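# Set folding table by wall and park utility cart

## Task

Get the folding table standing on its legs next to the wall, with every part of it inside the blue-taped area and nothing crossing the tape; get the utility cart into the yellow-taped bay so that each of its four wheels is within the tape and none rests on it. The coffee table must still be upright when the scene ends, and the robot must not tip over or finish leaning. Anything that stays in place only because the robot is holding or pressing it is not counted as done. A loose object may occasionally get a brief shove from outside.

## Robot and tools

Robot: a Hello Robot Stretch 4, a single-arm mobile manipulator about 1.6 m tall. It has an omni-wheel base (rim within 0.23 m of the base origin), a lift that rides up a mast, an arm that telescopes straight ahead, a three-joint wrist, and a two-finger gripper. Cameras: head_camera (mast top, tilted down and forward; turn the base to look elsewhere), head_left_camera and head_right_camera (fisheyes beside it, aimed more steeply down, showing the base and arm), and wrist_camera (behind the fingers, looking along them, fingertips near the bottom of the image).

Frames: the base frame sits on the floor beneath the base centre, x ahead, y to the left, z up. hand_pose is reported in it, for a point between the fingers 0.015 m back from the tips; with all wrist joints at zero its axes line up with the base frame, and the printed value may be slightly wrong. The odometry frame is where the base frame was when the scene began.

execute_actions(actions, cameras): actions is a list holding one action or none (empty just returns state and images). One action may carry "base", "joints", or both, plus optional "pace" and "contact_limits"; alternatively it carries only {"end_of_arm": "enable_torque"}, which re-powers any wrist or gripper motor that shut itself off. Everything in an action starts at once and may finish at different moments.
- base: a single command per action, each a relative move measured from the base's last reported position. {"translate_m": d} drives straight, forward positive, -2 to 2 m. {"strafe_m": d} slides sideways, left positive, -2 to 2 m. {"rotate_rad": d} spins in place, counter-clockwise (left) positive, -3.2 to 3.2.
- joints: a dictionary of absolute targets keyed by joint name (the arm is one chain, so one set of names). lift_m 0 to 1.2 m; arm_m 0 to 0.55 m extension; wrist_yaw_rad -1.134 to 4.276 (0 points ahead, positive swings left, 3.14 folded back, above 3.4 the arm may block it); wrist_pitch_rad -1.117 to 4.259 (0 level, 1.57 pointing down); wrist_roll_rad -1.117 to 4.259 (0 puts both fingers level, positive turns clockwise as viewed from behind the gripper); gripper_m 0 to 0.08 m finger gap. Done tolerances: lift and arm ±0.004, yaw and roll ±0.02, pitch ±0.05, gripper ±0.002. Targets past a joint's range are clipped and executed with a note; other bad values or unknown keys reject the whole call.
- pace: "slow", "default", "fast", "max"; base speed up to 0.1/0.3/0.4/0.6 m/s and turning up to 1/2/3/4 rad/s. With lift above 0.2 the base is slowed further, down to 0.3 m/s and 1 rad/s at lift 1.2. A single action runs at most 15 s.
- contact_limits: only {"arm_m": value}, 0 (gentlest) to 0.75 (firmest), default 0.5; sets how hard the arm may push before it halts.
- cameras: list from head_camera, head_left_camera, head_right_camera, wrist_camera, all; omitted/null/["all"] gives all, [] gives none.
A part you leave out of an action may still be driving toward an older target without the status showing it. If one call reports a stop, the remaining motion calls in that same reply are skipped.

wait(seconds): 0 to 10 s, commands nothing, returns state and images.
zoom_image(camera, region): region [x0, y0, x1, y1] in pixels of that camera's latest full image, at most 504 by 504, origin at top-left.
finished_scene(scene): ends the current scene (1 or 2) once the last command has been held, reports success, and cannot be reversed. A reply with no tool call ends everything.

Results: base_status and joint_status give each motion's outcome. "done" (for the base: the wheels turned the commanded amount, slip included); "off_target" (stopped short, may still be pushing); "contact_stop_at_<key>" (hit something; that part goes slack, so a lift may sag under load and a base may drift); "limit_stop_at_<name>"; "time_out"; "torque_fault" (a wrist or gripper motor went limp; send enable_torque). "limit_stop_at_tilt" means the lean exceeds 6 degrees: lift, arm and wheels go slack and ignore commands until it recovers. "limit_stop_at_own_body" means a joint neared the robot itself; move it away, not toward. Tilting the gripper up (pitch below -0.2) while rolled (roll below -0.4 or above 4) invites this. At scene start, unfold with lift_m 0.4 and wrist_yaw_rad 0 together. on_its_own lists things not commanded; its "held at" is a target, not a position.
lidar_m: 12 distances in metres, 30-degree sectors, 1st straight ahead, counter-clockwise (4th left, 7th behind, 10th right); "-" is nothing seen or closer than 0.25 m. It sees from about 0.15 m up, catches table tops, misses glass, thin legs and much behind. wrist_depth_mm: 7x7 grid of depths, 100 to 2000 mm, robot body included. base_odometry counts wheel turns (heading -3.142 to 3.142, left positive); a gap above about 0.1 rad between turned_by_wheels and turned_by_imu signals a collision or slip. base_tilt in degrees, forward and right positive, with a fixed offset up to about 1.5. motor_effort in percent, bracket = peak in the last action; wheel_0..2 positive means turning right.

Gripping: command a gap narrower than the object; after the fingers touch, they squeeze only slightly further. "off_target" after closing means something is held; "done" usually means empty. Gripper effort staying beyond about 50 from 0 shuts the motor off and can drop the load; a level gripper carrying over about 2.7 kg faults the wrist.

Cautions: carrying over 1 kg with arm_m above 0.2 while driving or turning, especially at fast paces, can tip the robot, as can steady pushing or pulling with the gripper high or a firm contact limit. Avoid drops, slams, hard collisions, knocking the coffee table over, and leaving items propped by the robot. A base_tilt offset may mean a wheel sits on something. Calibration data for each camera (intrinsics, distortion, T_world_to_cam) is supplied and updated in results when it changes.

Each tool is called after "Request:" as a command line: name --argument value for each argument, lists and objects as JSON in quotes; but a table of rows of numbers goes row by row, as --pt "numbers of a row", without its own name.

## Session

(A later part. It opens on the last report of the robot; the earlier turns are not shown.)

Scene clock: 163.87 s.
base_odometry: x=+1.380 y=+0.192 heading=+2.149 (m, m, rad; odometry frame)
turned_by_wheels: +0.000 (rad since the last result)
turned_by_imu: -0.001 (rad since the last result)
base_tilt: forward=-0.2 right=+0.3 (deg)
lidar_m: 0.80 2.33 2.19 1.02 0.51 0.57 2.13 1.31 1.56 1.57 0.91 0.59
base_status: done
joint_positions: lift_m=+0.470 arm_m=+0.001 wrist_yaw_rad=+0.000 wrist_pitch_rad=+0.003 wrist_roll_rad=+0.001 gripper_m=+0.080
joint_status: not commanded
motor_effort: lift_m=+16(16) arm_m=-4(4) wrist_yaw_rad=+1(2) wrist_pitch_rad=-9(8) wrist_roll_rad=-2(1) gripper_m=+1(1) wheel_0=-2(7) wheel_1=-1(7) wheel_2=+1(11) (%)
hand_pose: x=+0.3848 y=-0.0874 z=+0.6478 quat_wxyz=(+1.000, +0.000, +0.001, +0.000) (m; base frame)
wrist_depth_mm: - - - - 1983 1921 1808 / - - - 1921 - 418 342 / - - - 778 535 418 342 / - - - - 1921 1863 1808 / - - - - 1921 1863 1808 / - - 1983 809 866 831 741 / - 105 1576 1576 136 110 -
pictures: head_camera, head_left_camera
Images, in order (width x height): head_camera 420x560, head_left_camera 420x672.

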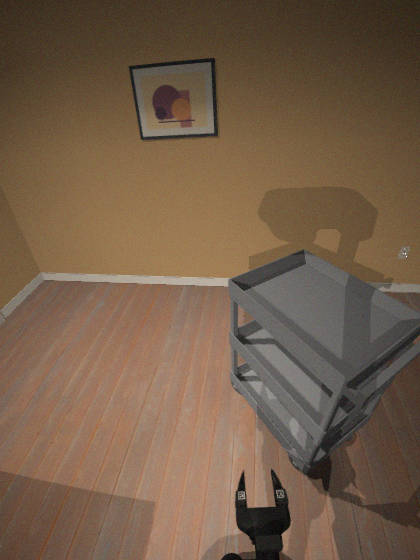

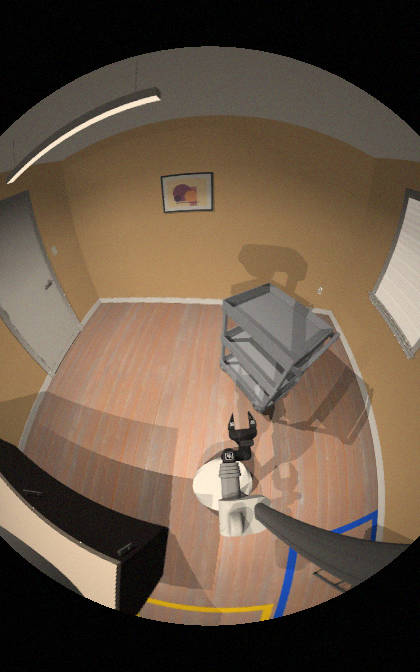

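Request:
execute_actions --actions '[{"base":{"strafe_m":0.25}}]' --cameras '[]'

Request:
execute_actions --actions '[{"base":{"translate_m":1.6},"pace":"fast"}]' --cameras '[]'

Request:
execute_actions --actions '[{"base":{"rotate_rad":3.0}}]' --cameras '[]'

Request:
execute_actions --actions '[{"base":{"translate_m":-0.3}}]' --cameras '[]'

Request:
execute_actions --actions '[{"base":{"strafe_m":0.8}}]' --cameras '["wrist_camera","head_camera"]'

Scene clock: 175.07 s.
base_odometry: x=+1.171 y=+0.055 heading=+2.150 (m, m, rad; odometry frame)
turned_by_wheels: +0.000 (rad since the last result)
turned_by_imu: -0.002 (rad since the last result)
base_tilt: forward=-0.2 right=+0.3 (deg)
lidar_m: 2.15 2.37 1.94 0.89 0.44 0.35 0.87 1.43 1.60 1.81 0.79 0.80
base_status: done
joint_positions: lift_m=+0.470 arm_m=+0.001 wrist_yaw_rad=+0.000 wrist_pitch_rad=+0.003 wrist_roll_rad=+0.001 gripper_m=+0.080
joint_status: not commanded
motor_effort: lift_m=+17(17) arm_m=-5(4) wrist_yaw_rad=+1(0) wrist_pitch_rad=-9(9) wrist_roll_rad=-2(2) gripper_m=+1(2) wheel_0=+2(8) wheel_1=+0(8) wheel_2=+1(1) (%)
hand_pose: x=+0.3848 y=-0.0874 z=+0.6478 quat_wxyz=(+1.000, +0.000, +0.001, +0.000) (m; base frame)
wrist_depth_mm: - - - 1983 1983 1921 1863 / - - - 1983 1921 1921 1863 / - - - 1983 1983 634 525 / - - - - 1921 1921 1863 / - - - 1921 1983 1863 1921 / - - - - 809 676 820 / - 105 1661 1756 135 110 -
pictures: none
No camera images: the call's "cameras" was empty. Leave "cameras" out to get every camera's image.

Scene clock: 180.43 s.
base_odometry: x=+0.295 y=+1.394 heading=+2.150 (m, m, rad; odometry frame)
turned_by_wheels: +0.000 (rad since the last result)
turned_by_imu: -0.001 (rad since the last result)
base_tilt: forward=-0.2 right=+0.3 (deg)
lidar_m: 0.54 0.62 0.95 1.66 1.83 1.95 1.93 0.59 0.61 1.58 0.76 0.58
base_status: done
joint_positions: lift_m=+0.470 arm_m=+0.001 wrist_yaw_rad=+0.000 wrist_pitch_rad=+0.003 wrist_roll_rad=+0.001 gripper_m=+0.080
joint_status: not commanded
motor_effort: lift_m=+17(17) arm_m=-4(4) wrist_yaw_rad=+3(2) wrist_pitch_rad=-9(9) wrist_roll_rad=+0(2) gripper_m=+1(0) wheel_0=+0(6) wheel_1=+0(5) wheel_2=+0(11) (%)
hand_pose: x=+0.3848 y=-0.0874 z=+0.6478 quat_wxyz=(+1.000, +0.000, +0.001, +0.000) (m; base frame)
wrist_depth_mm: 407 397 382 375 362 351 347 / 404 392 382 370 362 351 345 / 402 389 382 368 359 349 342 / 399 384 377 366 357 347 342 / 397 387 375 364 355 345 338 / 399 382 373 362 351 343 338 / - 105 370 364 136 110 -
pictures: none
No camera images: the call's "cameras" was empty. Leave "cameras" out to get every camera's image.

Scene clock: 183.20 s.
base_odometry: x=+0.295 y=+1.394 heading=-1.133 (m, m, rad; odometry frame)
turned_by_wheels: +3.000 (rad since the last result)
turned_by_imu: +2.976 (rad since the last result)
base_tilt: forward=-0.2 right=+0.3 (deg)
lidar_m: 1.91 0.59 0.58 1.99 0.85 0.60 0.57 0.63 0.86 1.67 1.77 1.98
base_status: done
joint_positions: lift_m=+0.470 arm_m=+0.001 wrist_yaw_rad=+0.000 wrist_pitch_rad=+0.003 wrist_roll_rad=+0.001 gripper_m=+0.080
joint_status: not commanded
motor_effort: lift_m=+17(17) arm_m=-5(4) wrist_yaw_rad=+1(2) wrist_pitch_rad=-9(9) wrist_roll_rad=-1(0) gripper_m=+2(1) wheel_0=+0(6) wheel_1=+0(3) wheel_2=+2(8) (%)
hand_pose: x=+0.3849 y=-0.0874 z=+0.6478 quat_wxyz=(+1.000, +0.000, +0.001, +0.000) (m; base frame)
wrist_depth_mm: - - - - - - - / - - - - - - - / - - - - - - - / - - - 1808 1808 1756 1863 / - - - 1756 1808 1808 1808 / - - - 1708 1808 1756 1808 / - 105 1618 1661 136 110 1708
pictures: none
No camera images: the call's "cameras" was empty. Leave "cameras" out to get every camera's image.

Scene clock: 185.67 s.
base_odometry: x=+0.168 y=+1.666 heading=-1.133 (m, m, rad; odometry frame)
turned_by_wheels: +0.000 (rad since the last result)
turned_by_imu: -0.001 (rad since the last result)
base_tilt: forward=-0.2 right=+0.2 (deg)
lidar_m: 2.21 0.81 0.83 1.15 0.43 0.29 0.25 0.28 0.40 1.23 1.73 2.30
base_status: done
joint_positions: lift_m=+0.470 arm_m=+0.001 wrist_yaw_rad=+0.000 wrist_pitch_rad=+0.003 wrist_roll_rad=+0.001 gripper_m=+0.080
joint_status: not commanded
motor_effort: lift_m=+17(17) arm_m=-4(5) wrist_yaw_rad=+0(1) wrist_pitch_rad=-9(8) wrist_roll_rad=+0(0) gripper_m=+1(0) wheel_0=-1(6) wheel_1=+1(3) wheel_2=+0(8) (%)
hand_pose: x=+0.3848 y=-0.0874 z=+0.6478 quat_wxyz=(+1.000, +0.000, +0.001, +0.000) (m; base frame)
wrist_depth_mm: - - - - - - - / - - - - - - - / - - - - - - - / - - - - - - - / - - - - - - - / - - - - - - - / - 105 1661 1708 135 110 1708
pictures: none
No camera images: the call's "cameras" was empty. Leave "cameras" out to get every camera's image.

Scene clock: 189.67 s.
base_odometry: x=+0.893 y=+2.005 heading=-1.133 (m, m, rad; odometry frame)
turned_by_wheels: +0.000 (rad since the last result)
turned_by_imu: -0.004 (rad since the last result)
base_tilt: forward=-0.2 right=+0.2 (deg)
lidar_m: 0.49 0.99 1.26 1.17 0.42 0.30 0.27 0.29 0.42 1.11 2.59 0.59
base_status: done
joint_positions: lift_m=+0.470 arm_m=+0.001 wrist_yaw_rad=+0.000 wrist_pitch_rad=+0.003 wrist_roll_rad=+0.001 gripper_m=+0.080
joint_status: not commanded
motor_effort: lift_m=+17(17) arm_m=-4(4) wrist_yaw_rad=+0(1) wrist_pitch_rad=-9(9) wrist_roll_rad=-1(1) gripper_m=+1(0) wheel_0=+0(7) wheel_1=-1(7) wheel_2=+1(3) (%)
hand_pose: x=+0.3848 y=-0.0874 z=+0.6478 quat_wxyz=(+1.000, +0.000, +0.001, +0.000) (m; base frame)
wrist_depth_mm: 1921 - - 320 - - - / 1921 - 410 307 373 - - / 1863 741 455 315 399 521 - / 1921 - - 312 - - - / 1921 - - 960 - - - / 1921 809 820 699 732 647 - / - 105 402 500 135 110 1708
pictures: head_camera, wrist_camera
camera_calibration (this result's frames):
wrist_camera: T_world_to_cam=[[-0.0331878, -0.999449, 0.000271435, -0.078324], [0.00474363, -0.0004291, -0.999989, 0.70121], [0.999438, -0.0331862, 0.00475526, -0.241056], [0, 0, 0, 1]] pos_world=[0.234995, -0.0859797, 0.702369]
Images, in order (width x height): head_camera 420x560, wrist_camera 616x392.

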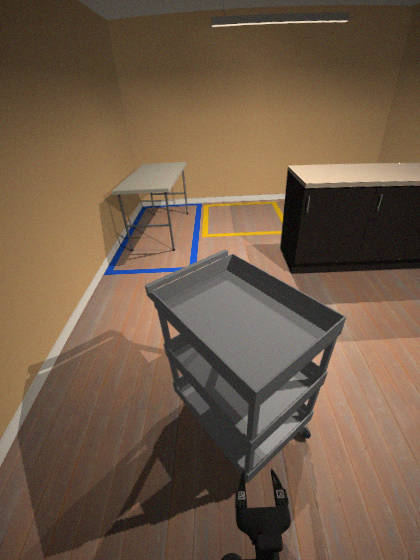

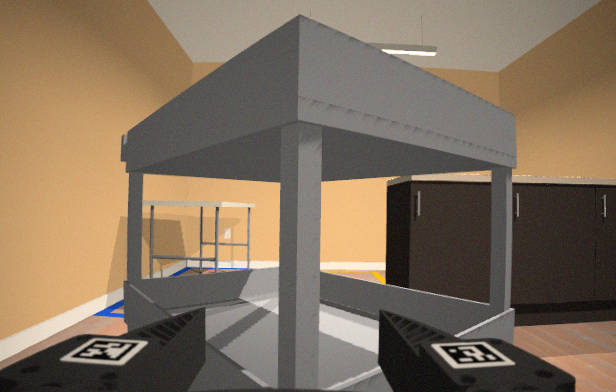

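Nicely aligned along the diagonal; cage and push in steps.

Request:
execute_actions --actions '[{"base":{"translate_m":0.76},"joints":{"arm_m":0.15},"pace":"slow"}]' --cameras '["head_camera"]'

Scene clock: 204.73 s.
base_odometry: x=+1.215 y=+1.317 heading=-1.133 (m, m, rad; odometry frame)
turned_by_wheels: +0.000 (rad since the last result)
turned_by_imu: -0.003 (rad since the last result)
base_tilt: forward=-0.2 right=+0.2 (deg)
lidar_m: 0.42 0.60 1.23 1.18 1.24 1.06 1.02 1.09 1.49 2.49 2.08 0.56
base_status: done
joint_positions: lift_m=+0.470 arm_m=+0.149 wrist_yaw_rad=-0.002 wrist_pitch_rad=+0.002 wrist_roll_rad=+0.000 gripper_m=+0.080
joint_status: all done
motor_effort: lift_m=+17(17) arm_m=+6(18) wrist_yaw_rad=+5(35) wrist_pitch_rad=-6(9) wrist_roll_rad=-1(1) gripper_m=+0(0) wheel_0=+0(4) wheel_1=+0(5) wheel_2=-1(15) (%)
hand_pose: x=+0.5325 y=-0.0878 z=+0.6479 quat_wxyz=(+1.000, +0.000, +0.001, -0.001) (m; base frame)
wrist_depth_mm: 145 144 146 - 147 - - / 202 206 209 - 204 - - / 384 387 387 - 370 1160 - / 1808 - - - - 1182 1160 / 1808 - - - - 1118 1138 / 597 699 661 - - 1138 1160 / - 105 480 - 123 110 1138
pictures: head_camera
Images, in order (width x height): head_camera 420x560.

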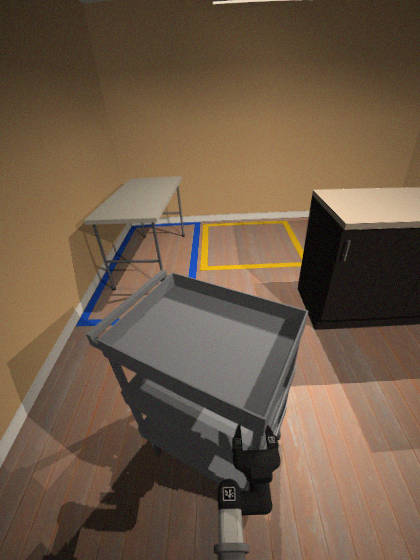

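Request:
execute_actions --actions '[{"base":{"strafe_m":0.3},"pace":"slow"}]' --cameras '["head_camera"]'

Request:
execute_actions --actions '[{"base":{"translate_m":0.4},"pace":"slow"}]' --cameras '["head_camera"]'

Scene clock: 214.53 s.
base_odometry: x=+1.487 y=+1.444 heading=-1.134 (m, m, rad; odometry frame)
turned_by_wheels: +0.000 (rad since the last result)
turned_by_imu: -0.004 (rad since the last result)
base_tilt: forward=-0.2 right=+0.2 (deg)
lidar_m: 0.48 0.96 0.92 0.86 0.94 1.08 1.03 1.08 1.50 2.79 2.12 0.52
base_status: done
joint_positions: lift_m=+0.470 arm_m=+0.149 wrist_yaw_rad=-0.002 wrist_pitch_rad=+0.003 wrist_roll_rad=+0.000 gripper_m=+0.080
joint_status: not commanded
motor_effort: lift_m=+17(17) arm_m=+4(5) wrist_yaw_rad=+4(19) wrist_pitch_rad=-8(8) wrist_roll_rad=+1(1) gripper_m=-1(0) wheel_0=-2(9) wheel_1=+0(4) wheel_2=+0(4) (%)
hand_pose: x=+0.5327 y=-0.0877 z=+0.6478 quat_wxyz=(+1.000, +0.000, +0.001, -0.001) (m; base frame)
wrist_depth_mm: 1464 306 165 132 113 153 - / 1464 293 208 176 112 197 211 / 1397 392 387 289 112 357 347 / 1430 - - 121 111 - 1205 / 1430 - - 120 111 - 1255 / 1366 615 723 119 111 1537 1229 / - 105 521 118 107 110 -
pictures: head_camera
Images, in order (width x height): head_camera 420x560.

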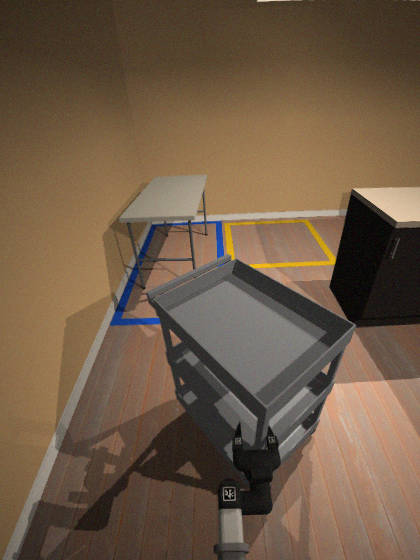

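Scene clock: 219.83 s.
base_odometry: x=+1.656 y=+1.081 heading=-1.133 (m, m, rad; odometry frame)
turned_by_wheels: +0.001 (rad since the last result)
turned_by_imu: -0.001 (rad since the last result)
base_tilt: forward=-0.2 right=+0.2 (deg)
lidar_m: 0.44 0.72 0.96 0.87 0.91 1.34 1.42 1.51 2.08 2.77 1.54 0.53
base_status: done
joint_positions: lift_m=+0.470 arm_m=+0.149 wrist_yaw_rad=+0.001 wrist_pitch_rad=+0.002 wrist_roll_rad=+0.000 gripper_m=+0.080
joint_status: not commanded
motor_effort: lift_m=+17(17) arm_m=+4(4) wrist_yaw_rad=-2(22) wrist_pitch_rad=-7(8) wrist_roll_rad=-2(0) gripper_m=+0(2) wheel_0=+5(6) wheel_1=+2(4) wheel_2=+0(11) (%)
hand_pose: x=+0.5329 y=-0.0872 z=+0.6479 quat_wxyz=(+1.000, +0.000, +0.001, +0.000) (m; base frame)
wrist_depth_mm: 157 143 - 146 144 183 - / 223 206 - 209 205 215 353 / 387 387 - 384 375 359 377 / 1430 1863 - - - - 778 / 1499 1983 - - - - 759 / 569 609 - 691 - - 377 / - - - 559 136 110 379
pictures: head_camera
Images, in order (width x height): head_camera 420x560.

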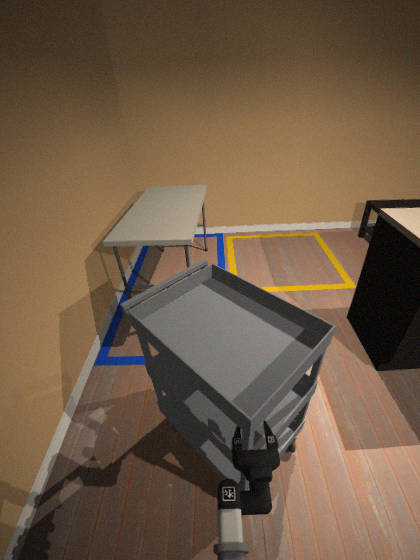

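Request:
execute_actions --actions '[{"base":{"strafe_m":-0.6},"pace":"slow"}]' --cameras '["head_left_camera","head_camera"]'

Scene clock: 232.07 s.
base_odometry: x=+1.113 y=+0.827 heading=-1.133 (m, m, rad; odometry frame)
turned_by_wheels: +0.000 (rad since the last result)
turned_by_imu: +0.002 (rad since the last result)
base_tilt: forward=-0.2 right=+0.4 (deg)
lidar_m: 0.70 0.58 1.02 1.47 1.55 1.50 1.43 1.51 2.11 2.19 1.51 1.15
base_status: done
joint_positions: lift_m=+0.470 arm_m=+0.149 wrist_yaw_rad=+0.001 wrist_pitch_rad=+0.003 wrist_roll_rad=+0.000 gripper_m=+0.080
joint_status: not commanded
motor_effort: lift_m=+17(17) arm_m=+3(5) wrist_yaw_rad=+0(10) wrist_pitch_rad=-8(8) wrist_roll_rad=+0(1) gripper_m=+0(0) wheel_0=+2(8) wheel_1=+0(2) wheel_2=+1(4) (%)
hand_pose: x=+0.5330 y=-0.0873 z=+0.6478 quat_wxyz=(+1.000, +0.000, +0.001, +0.000) (m; base frame)
wrist_depth_mm: - - - - - - - / 362 508 - - - - - / 392 488 - - - 723 741 / - - - - 1281 732 732 / - - - - 1229 732 723 / 676 627 - - 1078 723 723 / - 105 1576 1661 135 110 723
pictures: head_camera, head_left_camera
Images, in order (width x height): head_camera 420x560, head_left_camera 420x672.

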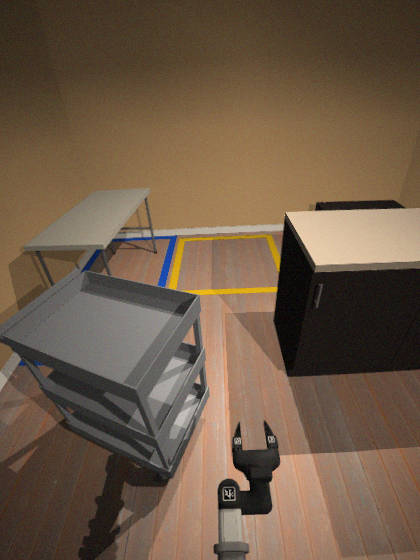

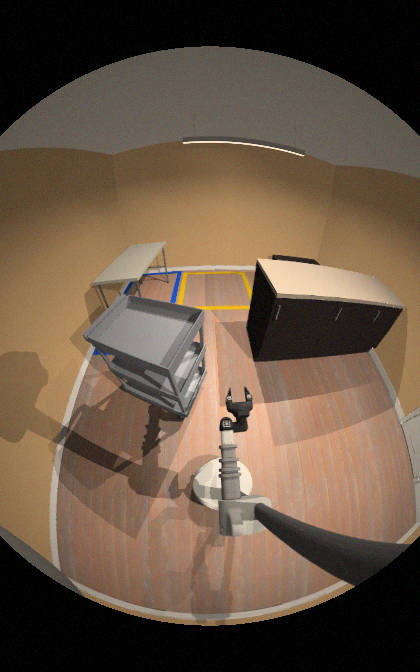

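Request:
execute_actions --actions '[{"base":{"strafe_m":0.5},"joints":{"arm_m":0,"gripper_m":0,"lift_m":0.45}}]' --cameras '[]'

Request:
execute_actions --actions '[{"base":{"translate_m":0.25},"joints":{"arm_m":0.5},"pace":"slow"}]' --cameras '["head_camera"]'

Request:
execute_actions --actions '[{"base":{"strafe_m":-0.5},"pace":"slow"}]' --cameras '["head_left_camera","head_camera"]'

Scene clock: 249.37 s.
base_odometry: x=+1.566 y=+1.039 heading=-1.133 (m, m, rad; odometry frame)
turned_by_wheels: +0.000 (rad since the last result)
turned_by_imu: -0.003 (rad since the last result)
base_tilt: forward=-0.2 right=+0.3 (deg)
lidar_m: 0.58 0.71 1.06 0.98 0.99 1.46 1.44 1.50 2.08 2.70 1.51 0.56
base_status: done
joint_positions: lift_m=+0.450 arm_m=+0.001 wrist_yaw_rad=+0.000 wrist_pitch_rad=+0.003 wrist_roll_rad=+0.000 gripper_m=+0.000
joint_status: all done
motor_effort: lift_m=+16(17) arm_m=-5(6) wrist_yaw_rad=+1(1) wrist_pitch_rad=-9(9) wrist_roll_rad=+0(0) gripper_m=-3(3) wheel_0=+0(7) wheel_1=+0(9) wheel_2=+1(1) (%)
hand_pose: x=+0.3848 y=-0.0875 z=+0.6279 quat_wxyz=(+1.000, +0.000, +0.001, +0.000) (m; base frame)
wrist_depth_mm: 1576 - - - 347 - - / 1397 469 410 373 342 - - / 530 488 492 484 469 - - / 1430 - - - - 1366 1138 / 1430 - - - - 1397 1118 / 512 640 750 778 759 1366 1118 / 500 449 110 113 525 1281 1098
pictures: none
No camera images: the call's "cameras" was empty. Leave "cameras" out to get every camera's image.

Scene clock: 255.63 s.
base_odometry: x=+1.672 y=+0.813 heading=-1.133 (m, m, rad; odometry frame)
turned_by_wheels: +0.000 (rad since the last result)
turned_by_imu: -0.002 (rad since the last result)
base_tilt: forward=-0.1 right=+0.3 (deg)
lidar_m: 0.34 0.44 1.04 1.02 1.03 1.42 1.69 1.76 2.45 2.71 1.23 0.33
base_status: done
joint_positions: lift_m=+0.450 arm_m=+0.499 wrist_yaw_rad=+0.000 wrist_pitch_rad=+0.003 wrist_roll_rad=+0.000 gripper_m=+0.000
joint_status: all done
motor_effort: lift_m=+16(16) arm_m=+4(4) wrist_yaw_rad=+2(0) wrist_pitch_rad=-9(9) wrist_roll_rad=+0(0) gripper_m=-2(2) wheel_0=+1(3) wheel_1=+0(3) wheel_2=+0(5) (%)
hand_pose: x=+0.8828 y=-0.0875 z=+0.6279 quat_wxyz=(+1.000, +0.000, +0.001, +0.000) (m; base frame)
wrist_depth_mm: 1537 - - - - - - / 1618 - - - - - - / 1576 - - - - - - / 1397 1921 - - - - - / 1576 - - - - - - / 1618 1983 - - - - - / 1537 1576 110 113 1756 1618 1708
pictures: head_camera
Images, in order (width x height): head_camera 420x560.

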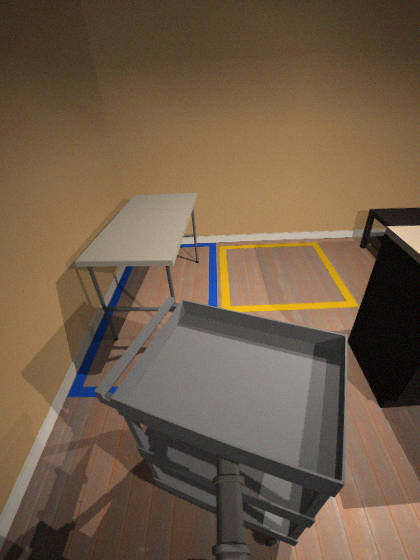

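Scene clock: 261.77 s.
base_odometry: x=+1.219 y=+0.600 heading=-1.132 (m, m, rad; odometry frame)
turned_by_wheels: +0.000 (rad since the last result)
turned_by_imu: +0.002 (rad since the last result)
base_tilt: forward=-0.1 right=+0.3 (deg)
lidar_m: 0.29 0.34 0.57 1.48 1.55 1.76 1.69 1.76 2.30 2.21 1.17 0.91
base_status: done
joint_positions: lift_m=+0.450 arm_m=+0.500 wrist_yaw_rad=+0.002 wrist_pitch_rad=+0.003 wrist_roll_rad=+0.000 gripper_m=+0.000
joint_status: not commanded
motor_effort: lift_m=+16(16) arm_m=+2(5) wrist_yaw_rad=-7(16) wrist_pitch_rad=-9(9) wrist_roll_rad=-1(2) gripper_m=-3(3) wheel_0=+2(13) wheel_1=-1(3) wheel_2=+3(9) (%)
hand_pose: x=+0.8833 y=-0.0869 z=+0.6279 quat_wxyz=(+1.000, +0.000, +0.001, +0.001) (m; base frame)
wrist_depth_mm: - - - - - - - / - - - - - - 459 / - - - - - 647 452 / - - - - - 647 455 / - - - - - 640 452 / - - - - - 627 455 / 1576 1576 110 113 1708 621 445
pictures: head_camera, head_left_camera
Images, in order (width x height): head_camera 420x560, head_left_camera 420x672.

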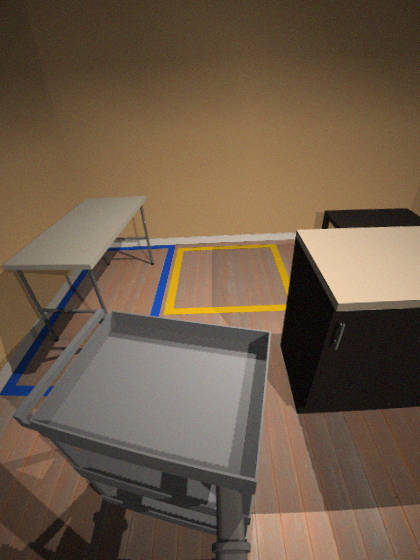

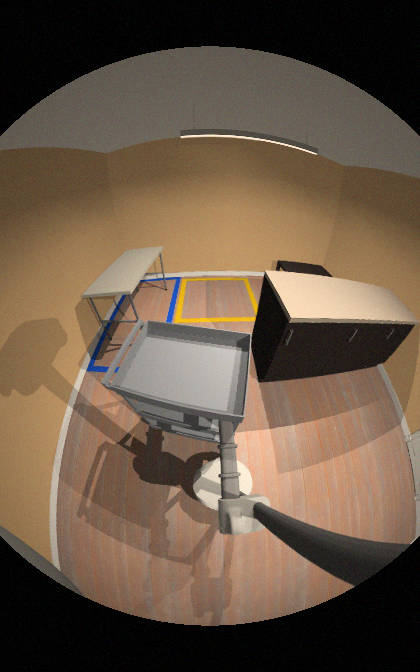

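Request:
execute_actions --actions '[{"base":{"strafe_m":-0.13},"pace":"slow"}]' --cameras '[]'

Request:
execute_actions --actions '[{"base":{"strafe_m":0.27}}]' --cameras '[]'

Request:
execute_actions --actions '[{"base":{"translate_m":0.76},"pace":"slow"}]' --cameras '["head_left_camera"]'

Scene clock: 270.67 s.
base_odometry: x=+1.101 y=+0.545 heading=-1.132 (m, m, rad; odometry frame)
turned_by_wheels: +0.000 (rad since the last result)
turned_by_imu: +0.000 (rad since the last result)
base_tilt: forward=-0.2 right=+0.3 (deg)
lidar_m: 0.29 0.35 0.59 1.64 1.70 1.77 1.69 1.78 2.16 2.06 1.13 0.85
base_status: done
joint_positions: lift_m=+0.450 arm_m=+0.500 wrist_yaw_rad=+0.002 wrist_pitch_rad=+0.003 wrist_roll_rad=+0.000 gripper_m=+0.000
joint_status: not commanded
motor_effort: lift_m=+16(16) arm_m=+2(3) wrist_yaw_rad=-6(7) wrist_pitch_rad=-8(9) wrist_roll_rad=-1(1) gripper_m=-2(3) wheel_0=+3(10) wheel_1=+0(6) wheel_2=+3(6) (%)
hand_pose: x=+0.8833 y=-0.0870 z=+0.6279 quat_wxyz=(+1.000, +0.000, +0.001, +0.001) (m; base frame)
wrist_depth_mm: - - - - - 384 277 / - - - - - 389 278 / - - - - - 392 281 / - - - - - 387 281 / - - - - - 389 279 / - - - - - 382 276 / 1537 1537 110 113 591 375 271
pictures: none
No camera images: the call's "cameras" was empty. Leave "cameras" out to get every camera's image.

Scene clock: 272.90 s.
base_odometry: x=+1.346 y=+0.660 heading=-1.132 (m, m, rad; odometry frame)
turned_by_wheels: +0.000 (rad since the last result)
turned_by_imu: -0.002 (rad since the last result)
base_tilt: forward=-0.1 right=+0.3 (deg)
lidar_m: 0.34 0.41 1.43 1.37 1.40 1.76 1.69 1.76 2.43 2.32 0.44 0.36
base_status: done
joint_positions: lift_m=+0.450 arm_m=+0.500 wrist_yaw_rad=+0.000 wrist_pitch_rad=+0.003 wrist_roll_rad=+0.000 gripper_m=+0.000
joint_status: not commanded
motor_effort: lift_m=+17(17) arm_m=+2(3) wrist_yaw_rad=+0(5) wrist_pitch_rad=-9(8) wrist_roll_rad=-2(1) gripper_m=-4(3) wheel_0=+2(8) wheel_1=-1(8) wheel_2=+1(2) (%)
hand_pose: x=+0.8832 y=-0.0874 z=+0.6278 quat_wxyz=(+1.000, +0.000, +0.001, +0.000) (m; base frame)
wrist_depth_mm: - - - - - - - / - - - - - - - / - - - - - - 647 / 1863 - - - - - 647 / - - - - - - 640 / 1983 - - - - - 634 / 1537 1576 110 112 1708 1618 627
pictures: none
No camera images: the call's "cameras" was empty. Leave "cameras" out to get every camera's image.

Scene clock: 281.80 s.
base_odometry: x=+1.668 y=-0.028 heading=-1.133 (m, m, rad; odometry frame)
turned_by_wheels: -0.001 (rad since the last result)
turned_by_imu: -0.008 (rad since the last result)
base_tilt: forward=-0.3 right=+0.4 (deg)
lidar_m: 0.25 0.25 0.99 1.37 1.44 1.96 2.45 2.58 2.44 0.54 0.27 0.25
base_status: done
joint_positions: lift_m=+0.450 arm_m=+0.500 wrist_yaw_rad=+0.000 wrist_pitch_rad=+0.003 wrist_roll_rad=+0.000 gripper_m=+0.000
joint_status: not commanded
motor_effort: lift_m=+17(17) arm_m=+2(2) wrist_yaw_rad=+2(2) wrist_pitch_rad=-9(9) wrist_roll_rad=-1(0) gripper_m=-2(2) wheel_0=-4(5) wheel_1=+0(4) wheel_2=-6(11) (%)
hand_pose: x=+0.8831 y=-0.0874 z=+0.6278 quat_wxyz=(+1.000, +0.000, +0.001, +0.000) (m; base frame)
wrist_depth_mm: 1576 1576 1661 1661 1576 1618 1661 / 1618 1618 1576 1618 1661 1661 1576 / 1576 1618 1576 1708 1618 1576 1661 / 1618 1618 1618 1618 1618 1661 1618 / 1537 1576 1576 1576 1618 1661 1618 / 1576 1537 1576 1576 1576 1576 1618 / 1499 1537 110 112 1576 1537 1576
pictures: head_left_camera
Images, in order (width x height): head_left_camera 420x672.

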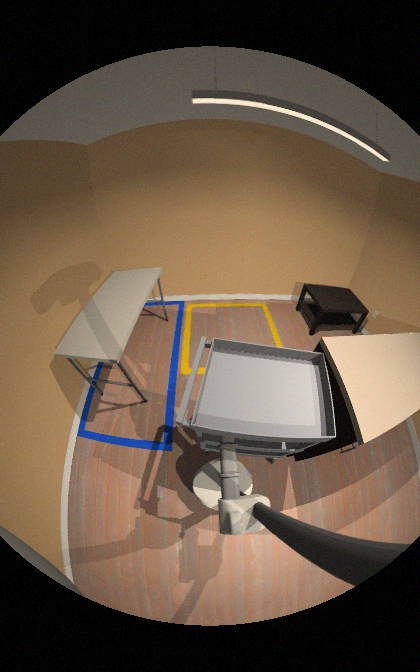

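Guided by the arm and counter. Continue.

Request:
execute_actions --actions '[{"base":{"translate_m":0.76},"pace":"slow"}]' --cameras '["head_left_camera"]'

Request:
execute_actions --actions '[{"base":{"translate_m":0.45},"pace":"slow"}]' --cameras '["head_left_camera","head_right_camera"]'

Scene clock: 297.00 s.
base_odometry: x=+1.990 y=-0.717 heading=-1.133 (m, m, rad; odometry frame)
turned_by_wheels: -0.001 (rad since the last result)
turned_by_imu: -0.012 (rad since the last result)
base_tilt: forward=-0.2 right=+0.3 (deg)
lidar_m: 0.25 0.27 0.63 0.59 1.42 1.95 3.25 0.78 0.55 0.55 0.31 0.25
base_status: done
joint_positions: lift_m=+0.450 arm_m=+0.500 wrist_yaw_rad=+0.000 wrist_pitch_rad=+0.003 wrist_roll_rad=+0.000 gripper_m=+0.000
joint_status: not commanded
motor_effort: lift_m=+17(17) arm_m=+2(2) wrist_yaw_rad=+1(1) wrist_pitch_rad=-9(9) wrist_roll_rad=+2(2) gripper_m=-3(4) wheel_0=-5(4) wheel_1=+1(2) wheel_2=-5(11) (%)
hand_pose: x=+0.8831 y=-0.0874 z=+0.6278 quat_wxyz=(+1.000, +0.000, +0.001, +0.000) (m; base frame)
wrist_depth_mm: 809 809 831 831 842 842 854 / 809 820 809 820 831 842 831 / 798 809 809 809 820 820 854 / 798 798 798 820 831 831 831 / 788 798 798 798 820 820 831 / 798 798 798 798 809 820 831 / 788 809 110 113 798 809 820
pictures: head_left_camera
Images, in order (width x height): head_left_camera 420x672.

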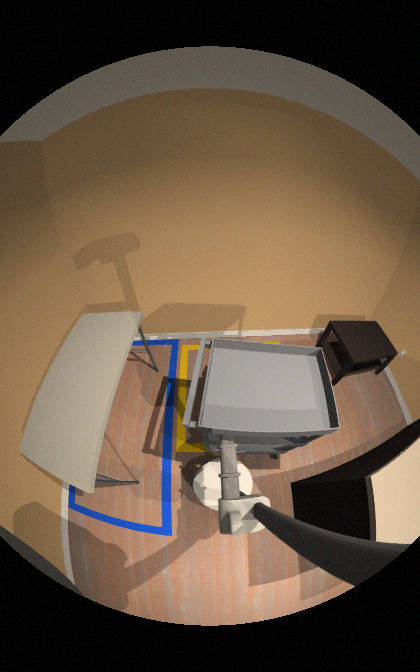

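Scene clock: 302.77 s.
base_odometry: x=+2.180 y=-1.125 heading=-1.134 (m, m, rad; odometry frame)
turned_by_wheels: -0.001 (rad since the last result)
turned_by_imu: -0.007 (rad since the last result)
base_tilt: forward=-0.2 right=+0.2 (deg)
lidar_m: 0.25 0.27 0.59 0.58 0.60 1.93 3.76 0.78 0.77 1.28 0.29 0.25
base_status: done
joint_positions: lift_m=+0.450 arm_m=+0.500 wrist_yaw_rad=+0.000 wrist_pitch_rad=+0.003 wrist_roll_rad=+0.000 gripper_m=+0.000
joint_status: not commanded
motor_effort: lift_m=+17(17) arm_m=+3(3) wrist_yaw_rad=-1(1) wrist_pitch_rad=-9(8) wrist_roll_rad=+0(1) gripper_m=-3(3) wheel_0=-4(4) wheel_1=-1(3) wheel_2=-5(11) (%)
hand_pose: x=+0.8832 y=-0.0874 z=+0.6278 quat_wxyz=(+1.000, +0.000, +0.001, +0.000) (m; base frame)
wrist_depth_mm: 355 359 359 364 366 366 370 / 353 355 359 359 366 366 368 / 349 351 355 357 362 364 366 / 349 351 353 357 359 362 364 / 345 347 351 355 357 362 364 / 345 347 351 353 357 359 362 / 343 345 110 112 355 359 362
pictures: head_left_camera, head_right_camera
Images, in order (width x height): head_left_camera 420x672, head_right_camera 420x672.

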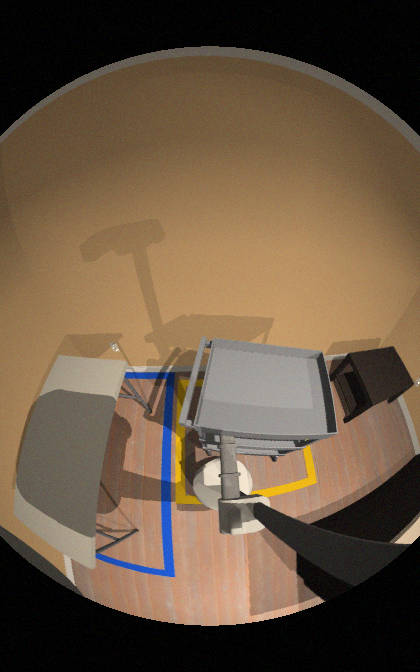

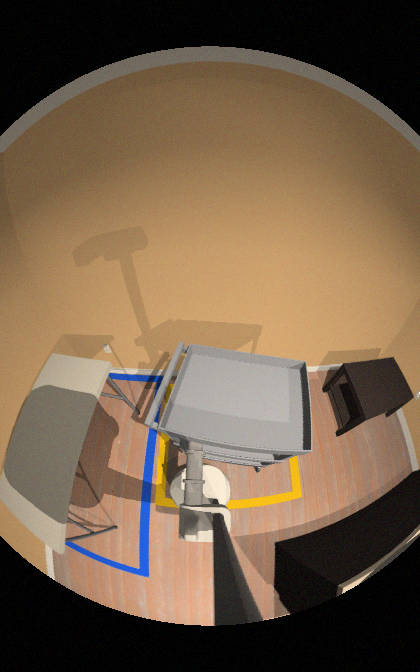

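Request:
execute_actions --actions '[{"base":{"translate_m":-0.1}}]' --cameras '[]'

Request:
execute_actions --actions '[{"base":{"strafe_m":-0.12}}]' --cameras '["head_right_camera"]'

Request:
finished_scene --scene 2

Scene clock: 309.23 s.
base_odometry: x=+2.138 y=-1.034 heading=-1.134 (m, m, rad; odometry frame)
turned_by_wheels: +0.000 (rad since the last result)
turned_by_imu: -0.001 (rad since the last result)
base_tilt: forward=-0.2 right=+0.3 (deg)
lidar_m: 0.31 0.37 0.61 0.57 0.62 1.97 3.64 0.79 0.69 1.58 0.40 0.33
base_status: done
joint_positions: lift_m=+0.450 arm_m=+0.500 wrist_yaw_rad=+0.000 wrist_pitch_rad=+0.003 wrist_roll_rad=+0.000 gripper_m=+0.000
joint_status: not commanded
motor_effort: lift_m=+17(17) arm_m=+3(2) wrist_yaw_rad=+0(1) wrist_pitch_rad=-9(9) wrist_roll_rad=-1(0) gripper_m=-2(2) wheel_0=+1(4) wheel_1=-1(6) wheel_2=-2(8) (%)
hand_pose: x=+0.8832 y=-0.0874 z=+0.6278 quat_wxyz=(+1.000, +0.000, +0.001, +0.000) (m; base frame)
wrist_depth_mm: 452 462 459 462 469 477 477 / 455 455 459 462 466 469 473 / 455 452 455 462 466 466 469 / 449 455 455 459 462 466 469 / 449 449 455 455 459 466 462 / 442 449 449 452 459 462 466 / 445 445 110 113 459 459 469
pictures: none
No camera images: the call's "cameras" was empty. Leave "cameras" out to get every camera's image.

Scene clock: 310.80 s.
base_odometry: x=+2.029 y=-1.085 heading=-1.134 (m, m, rad; odometry frame)
turned_by_wheels: +0.000 (rad since the last result)
turned_by_imu: +0.000 (rad since the last result)
base_tilt: forward=-0.1 right=+0.3 (deg)
lidar_m: 0.29 0.34 0.73 0.71 0.75 2.11 3.66 0.61 0.62 1.60 0.37 0.30
base_status: done
joint_positions: lift_m=+0.450 arm_m=+0.500 wrist_yaw_rad=+0.000 wrist_pitch_rad=+0.003 wrist_roll_rad=+0.000 gripper_m=+0.000
joint_status: not commanded
motor_effort: lift_m=+17(17) arm_m=+2(3) wrist_yaw_rad=+0(1) wrist_pitch_rad=-9(9) wrist_roll_rad=+1(0) gripper_m=-3(3) wheel_0=+0(7) wheel_1=-1(6) wheel_2=-1(2) (%)
hand_pose: x=+0.8832 y=-0.0874 z=+0.6278 quat_wxyz=(+1.000, +0.000, +0.001, +0.000) (m; base frame)
wrist_depth_mm: 455 459 462 466 473 477 480 / 455 455 459 466 466 473 480 / 452 455 459 459 466 473 477 / 449 449 459 459 466 469 473 / 445 449 455 459 459 466 466 / 449 445 452 455 459 455 459 / 442 445 110 113 459 459 466
pictures: head_right_camera
Images, in order (width x height): head_right_camera 420x672.

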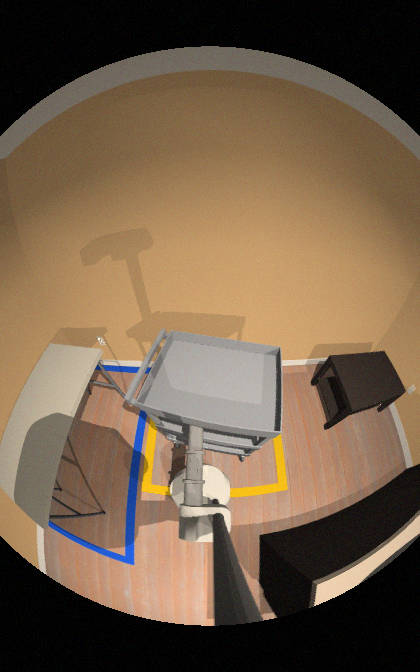

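The scene is finished: the task was done.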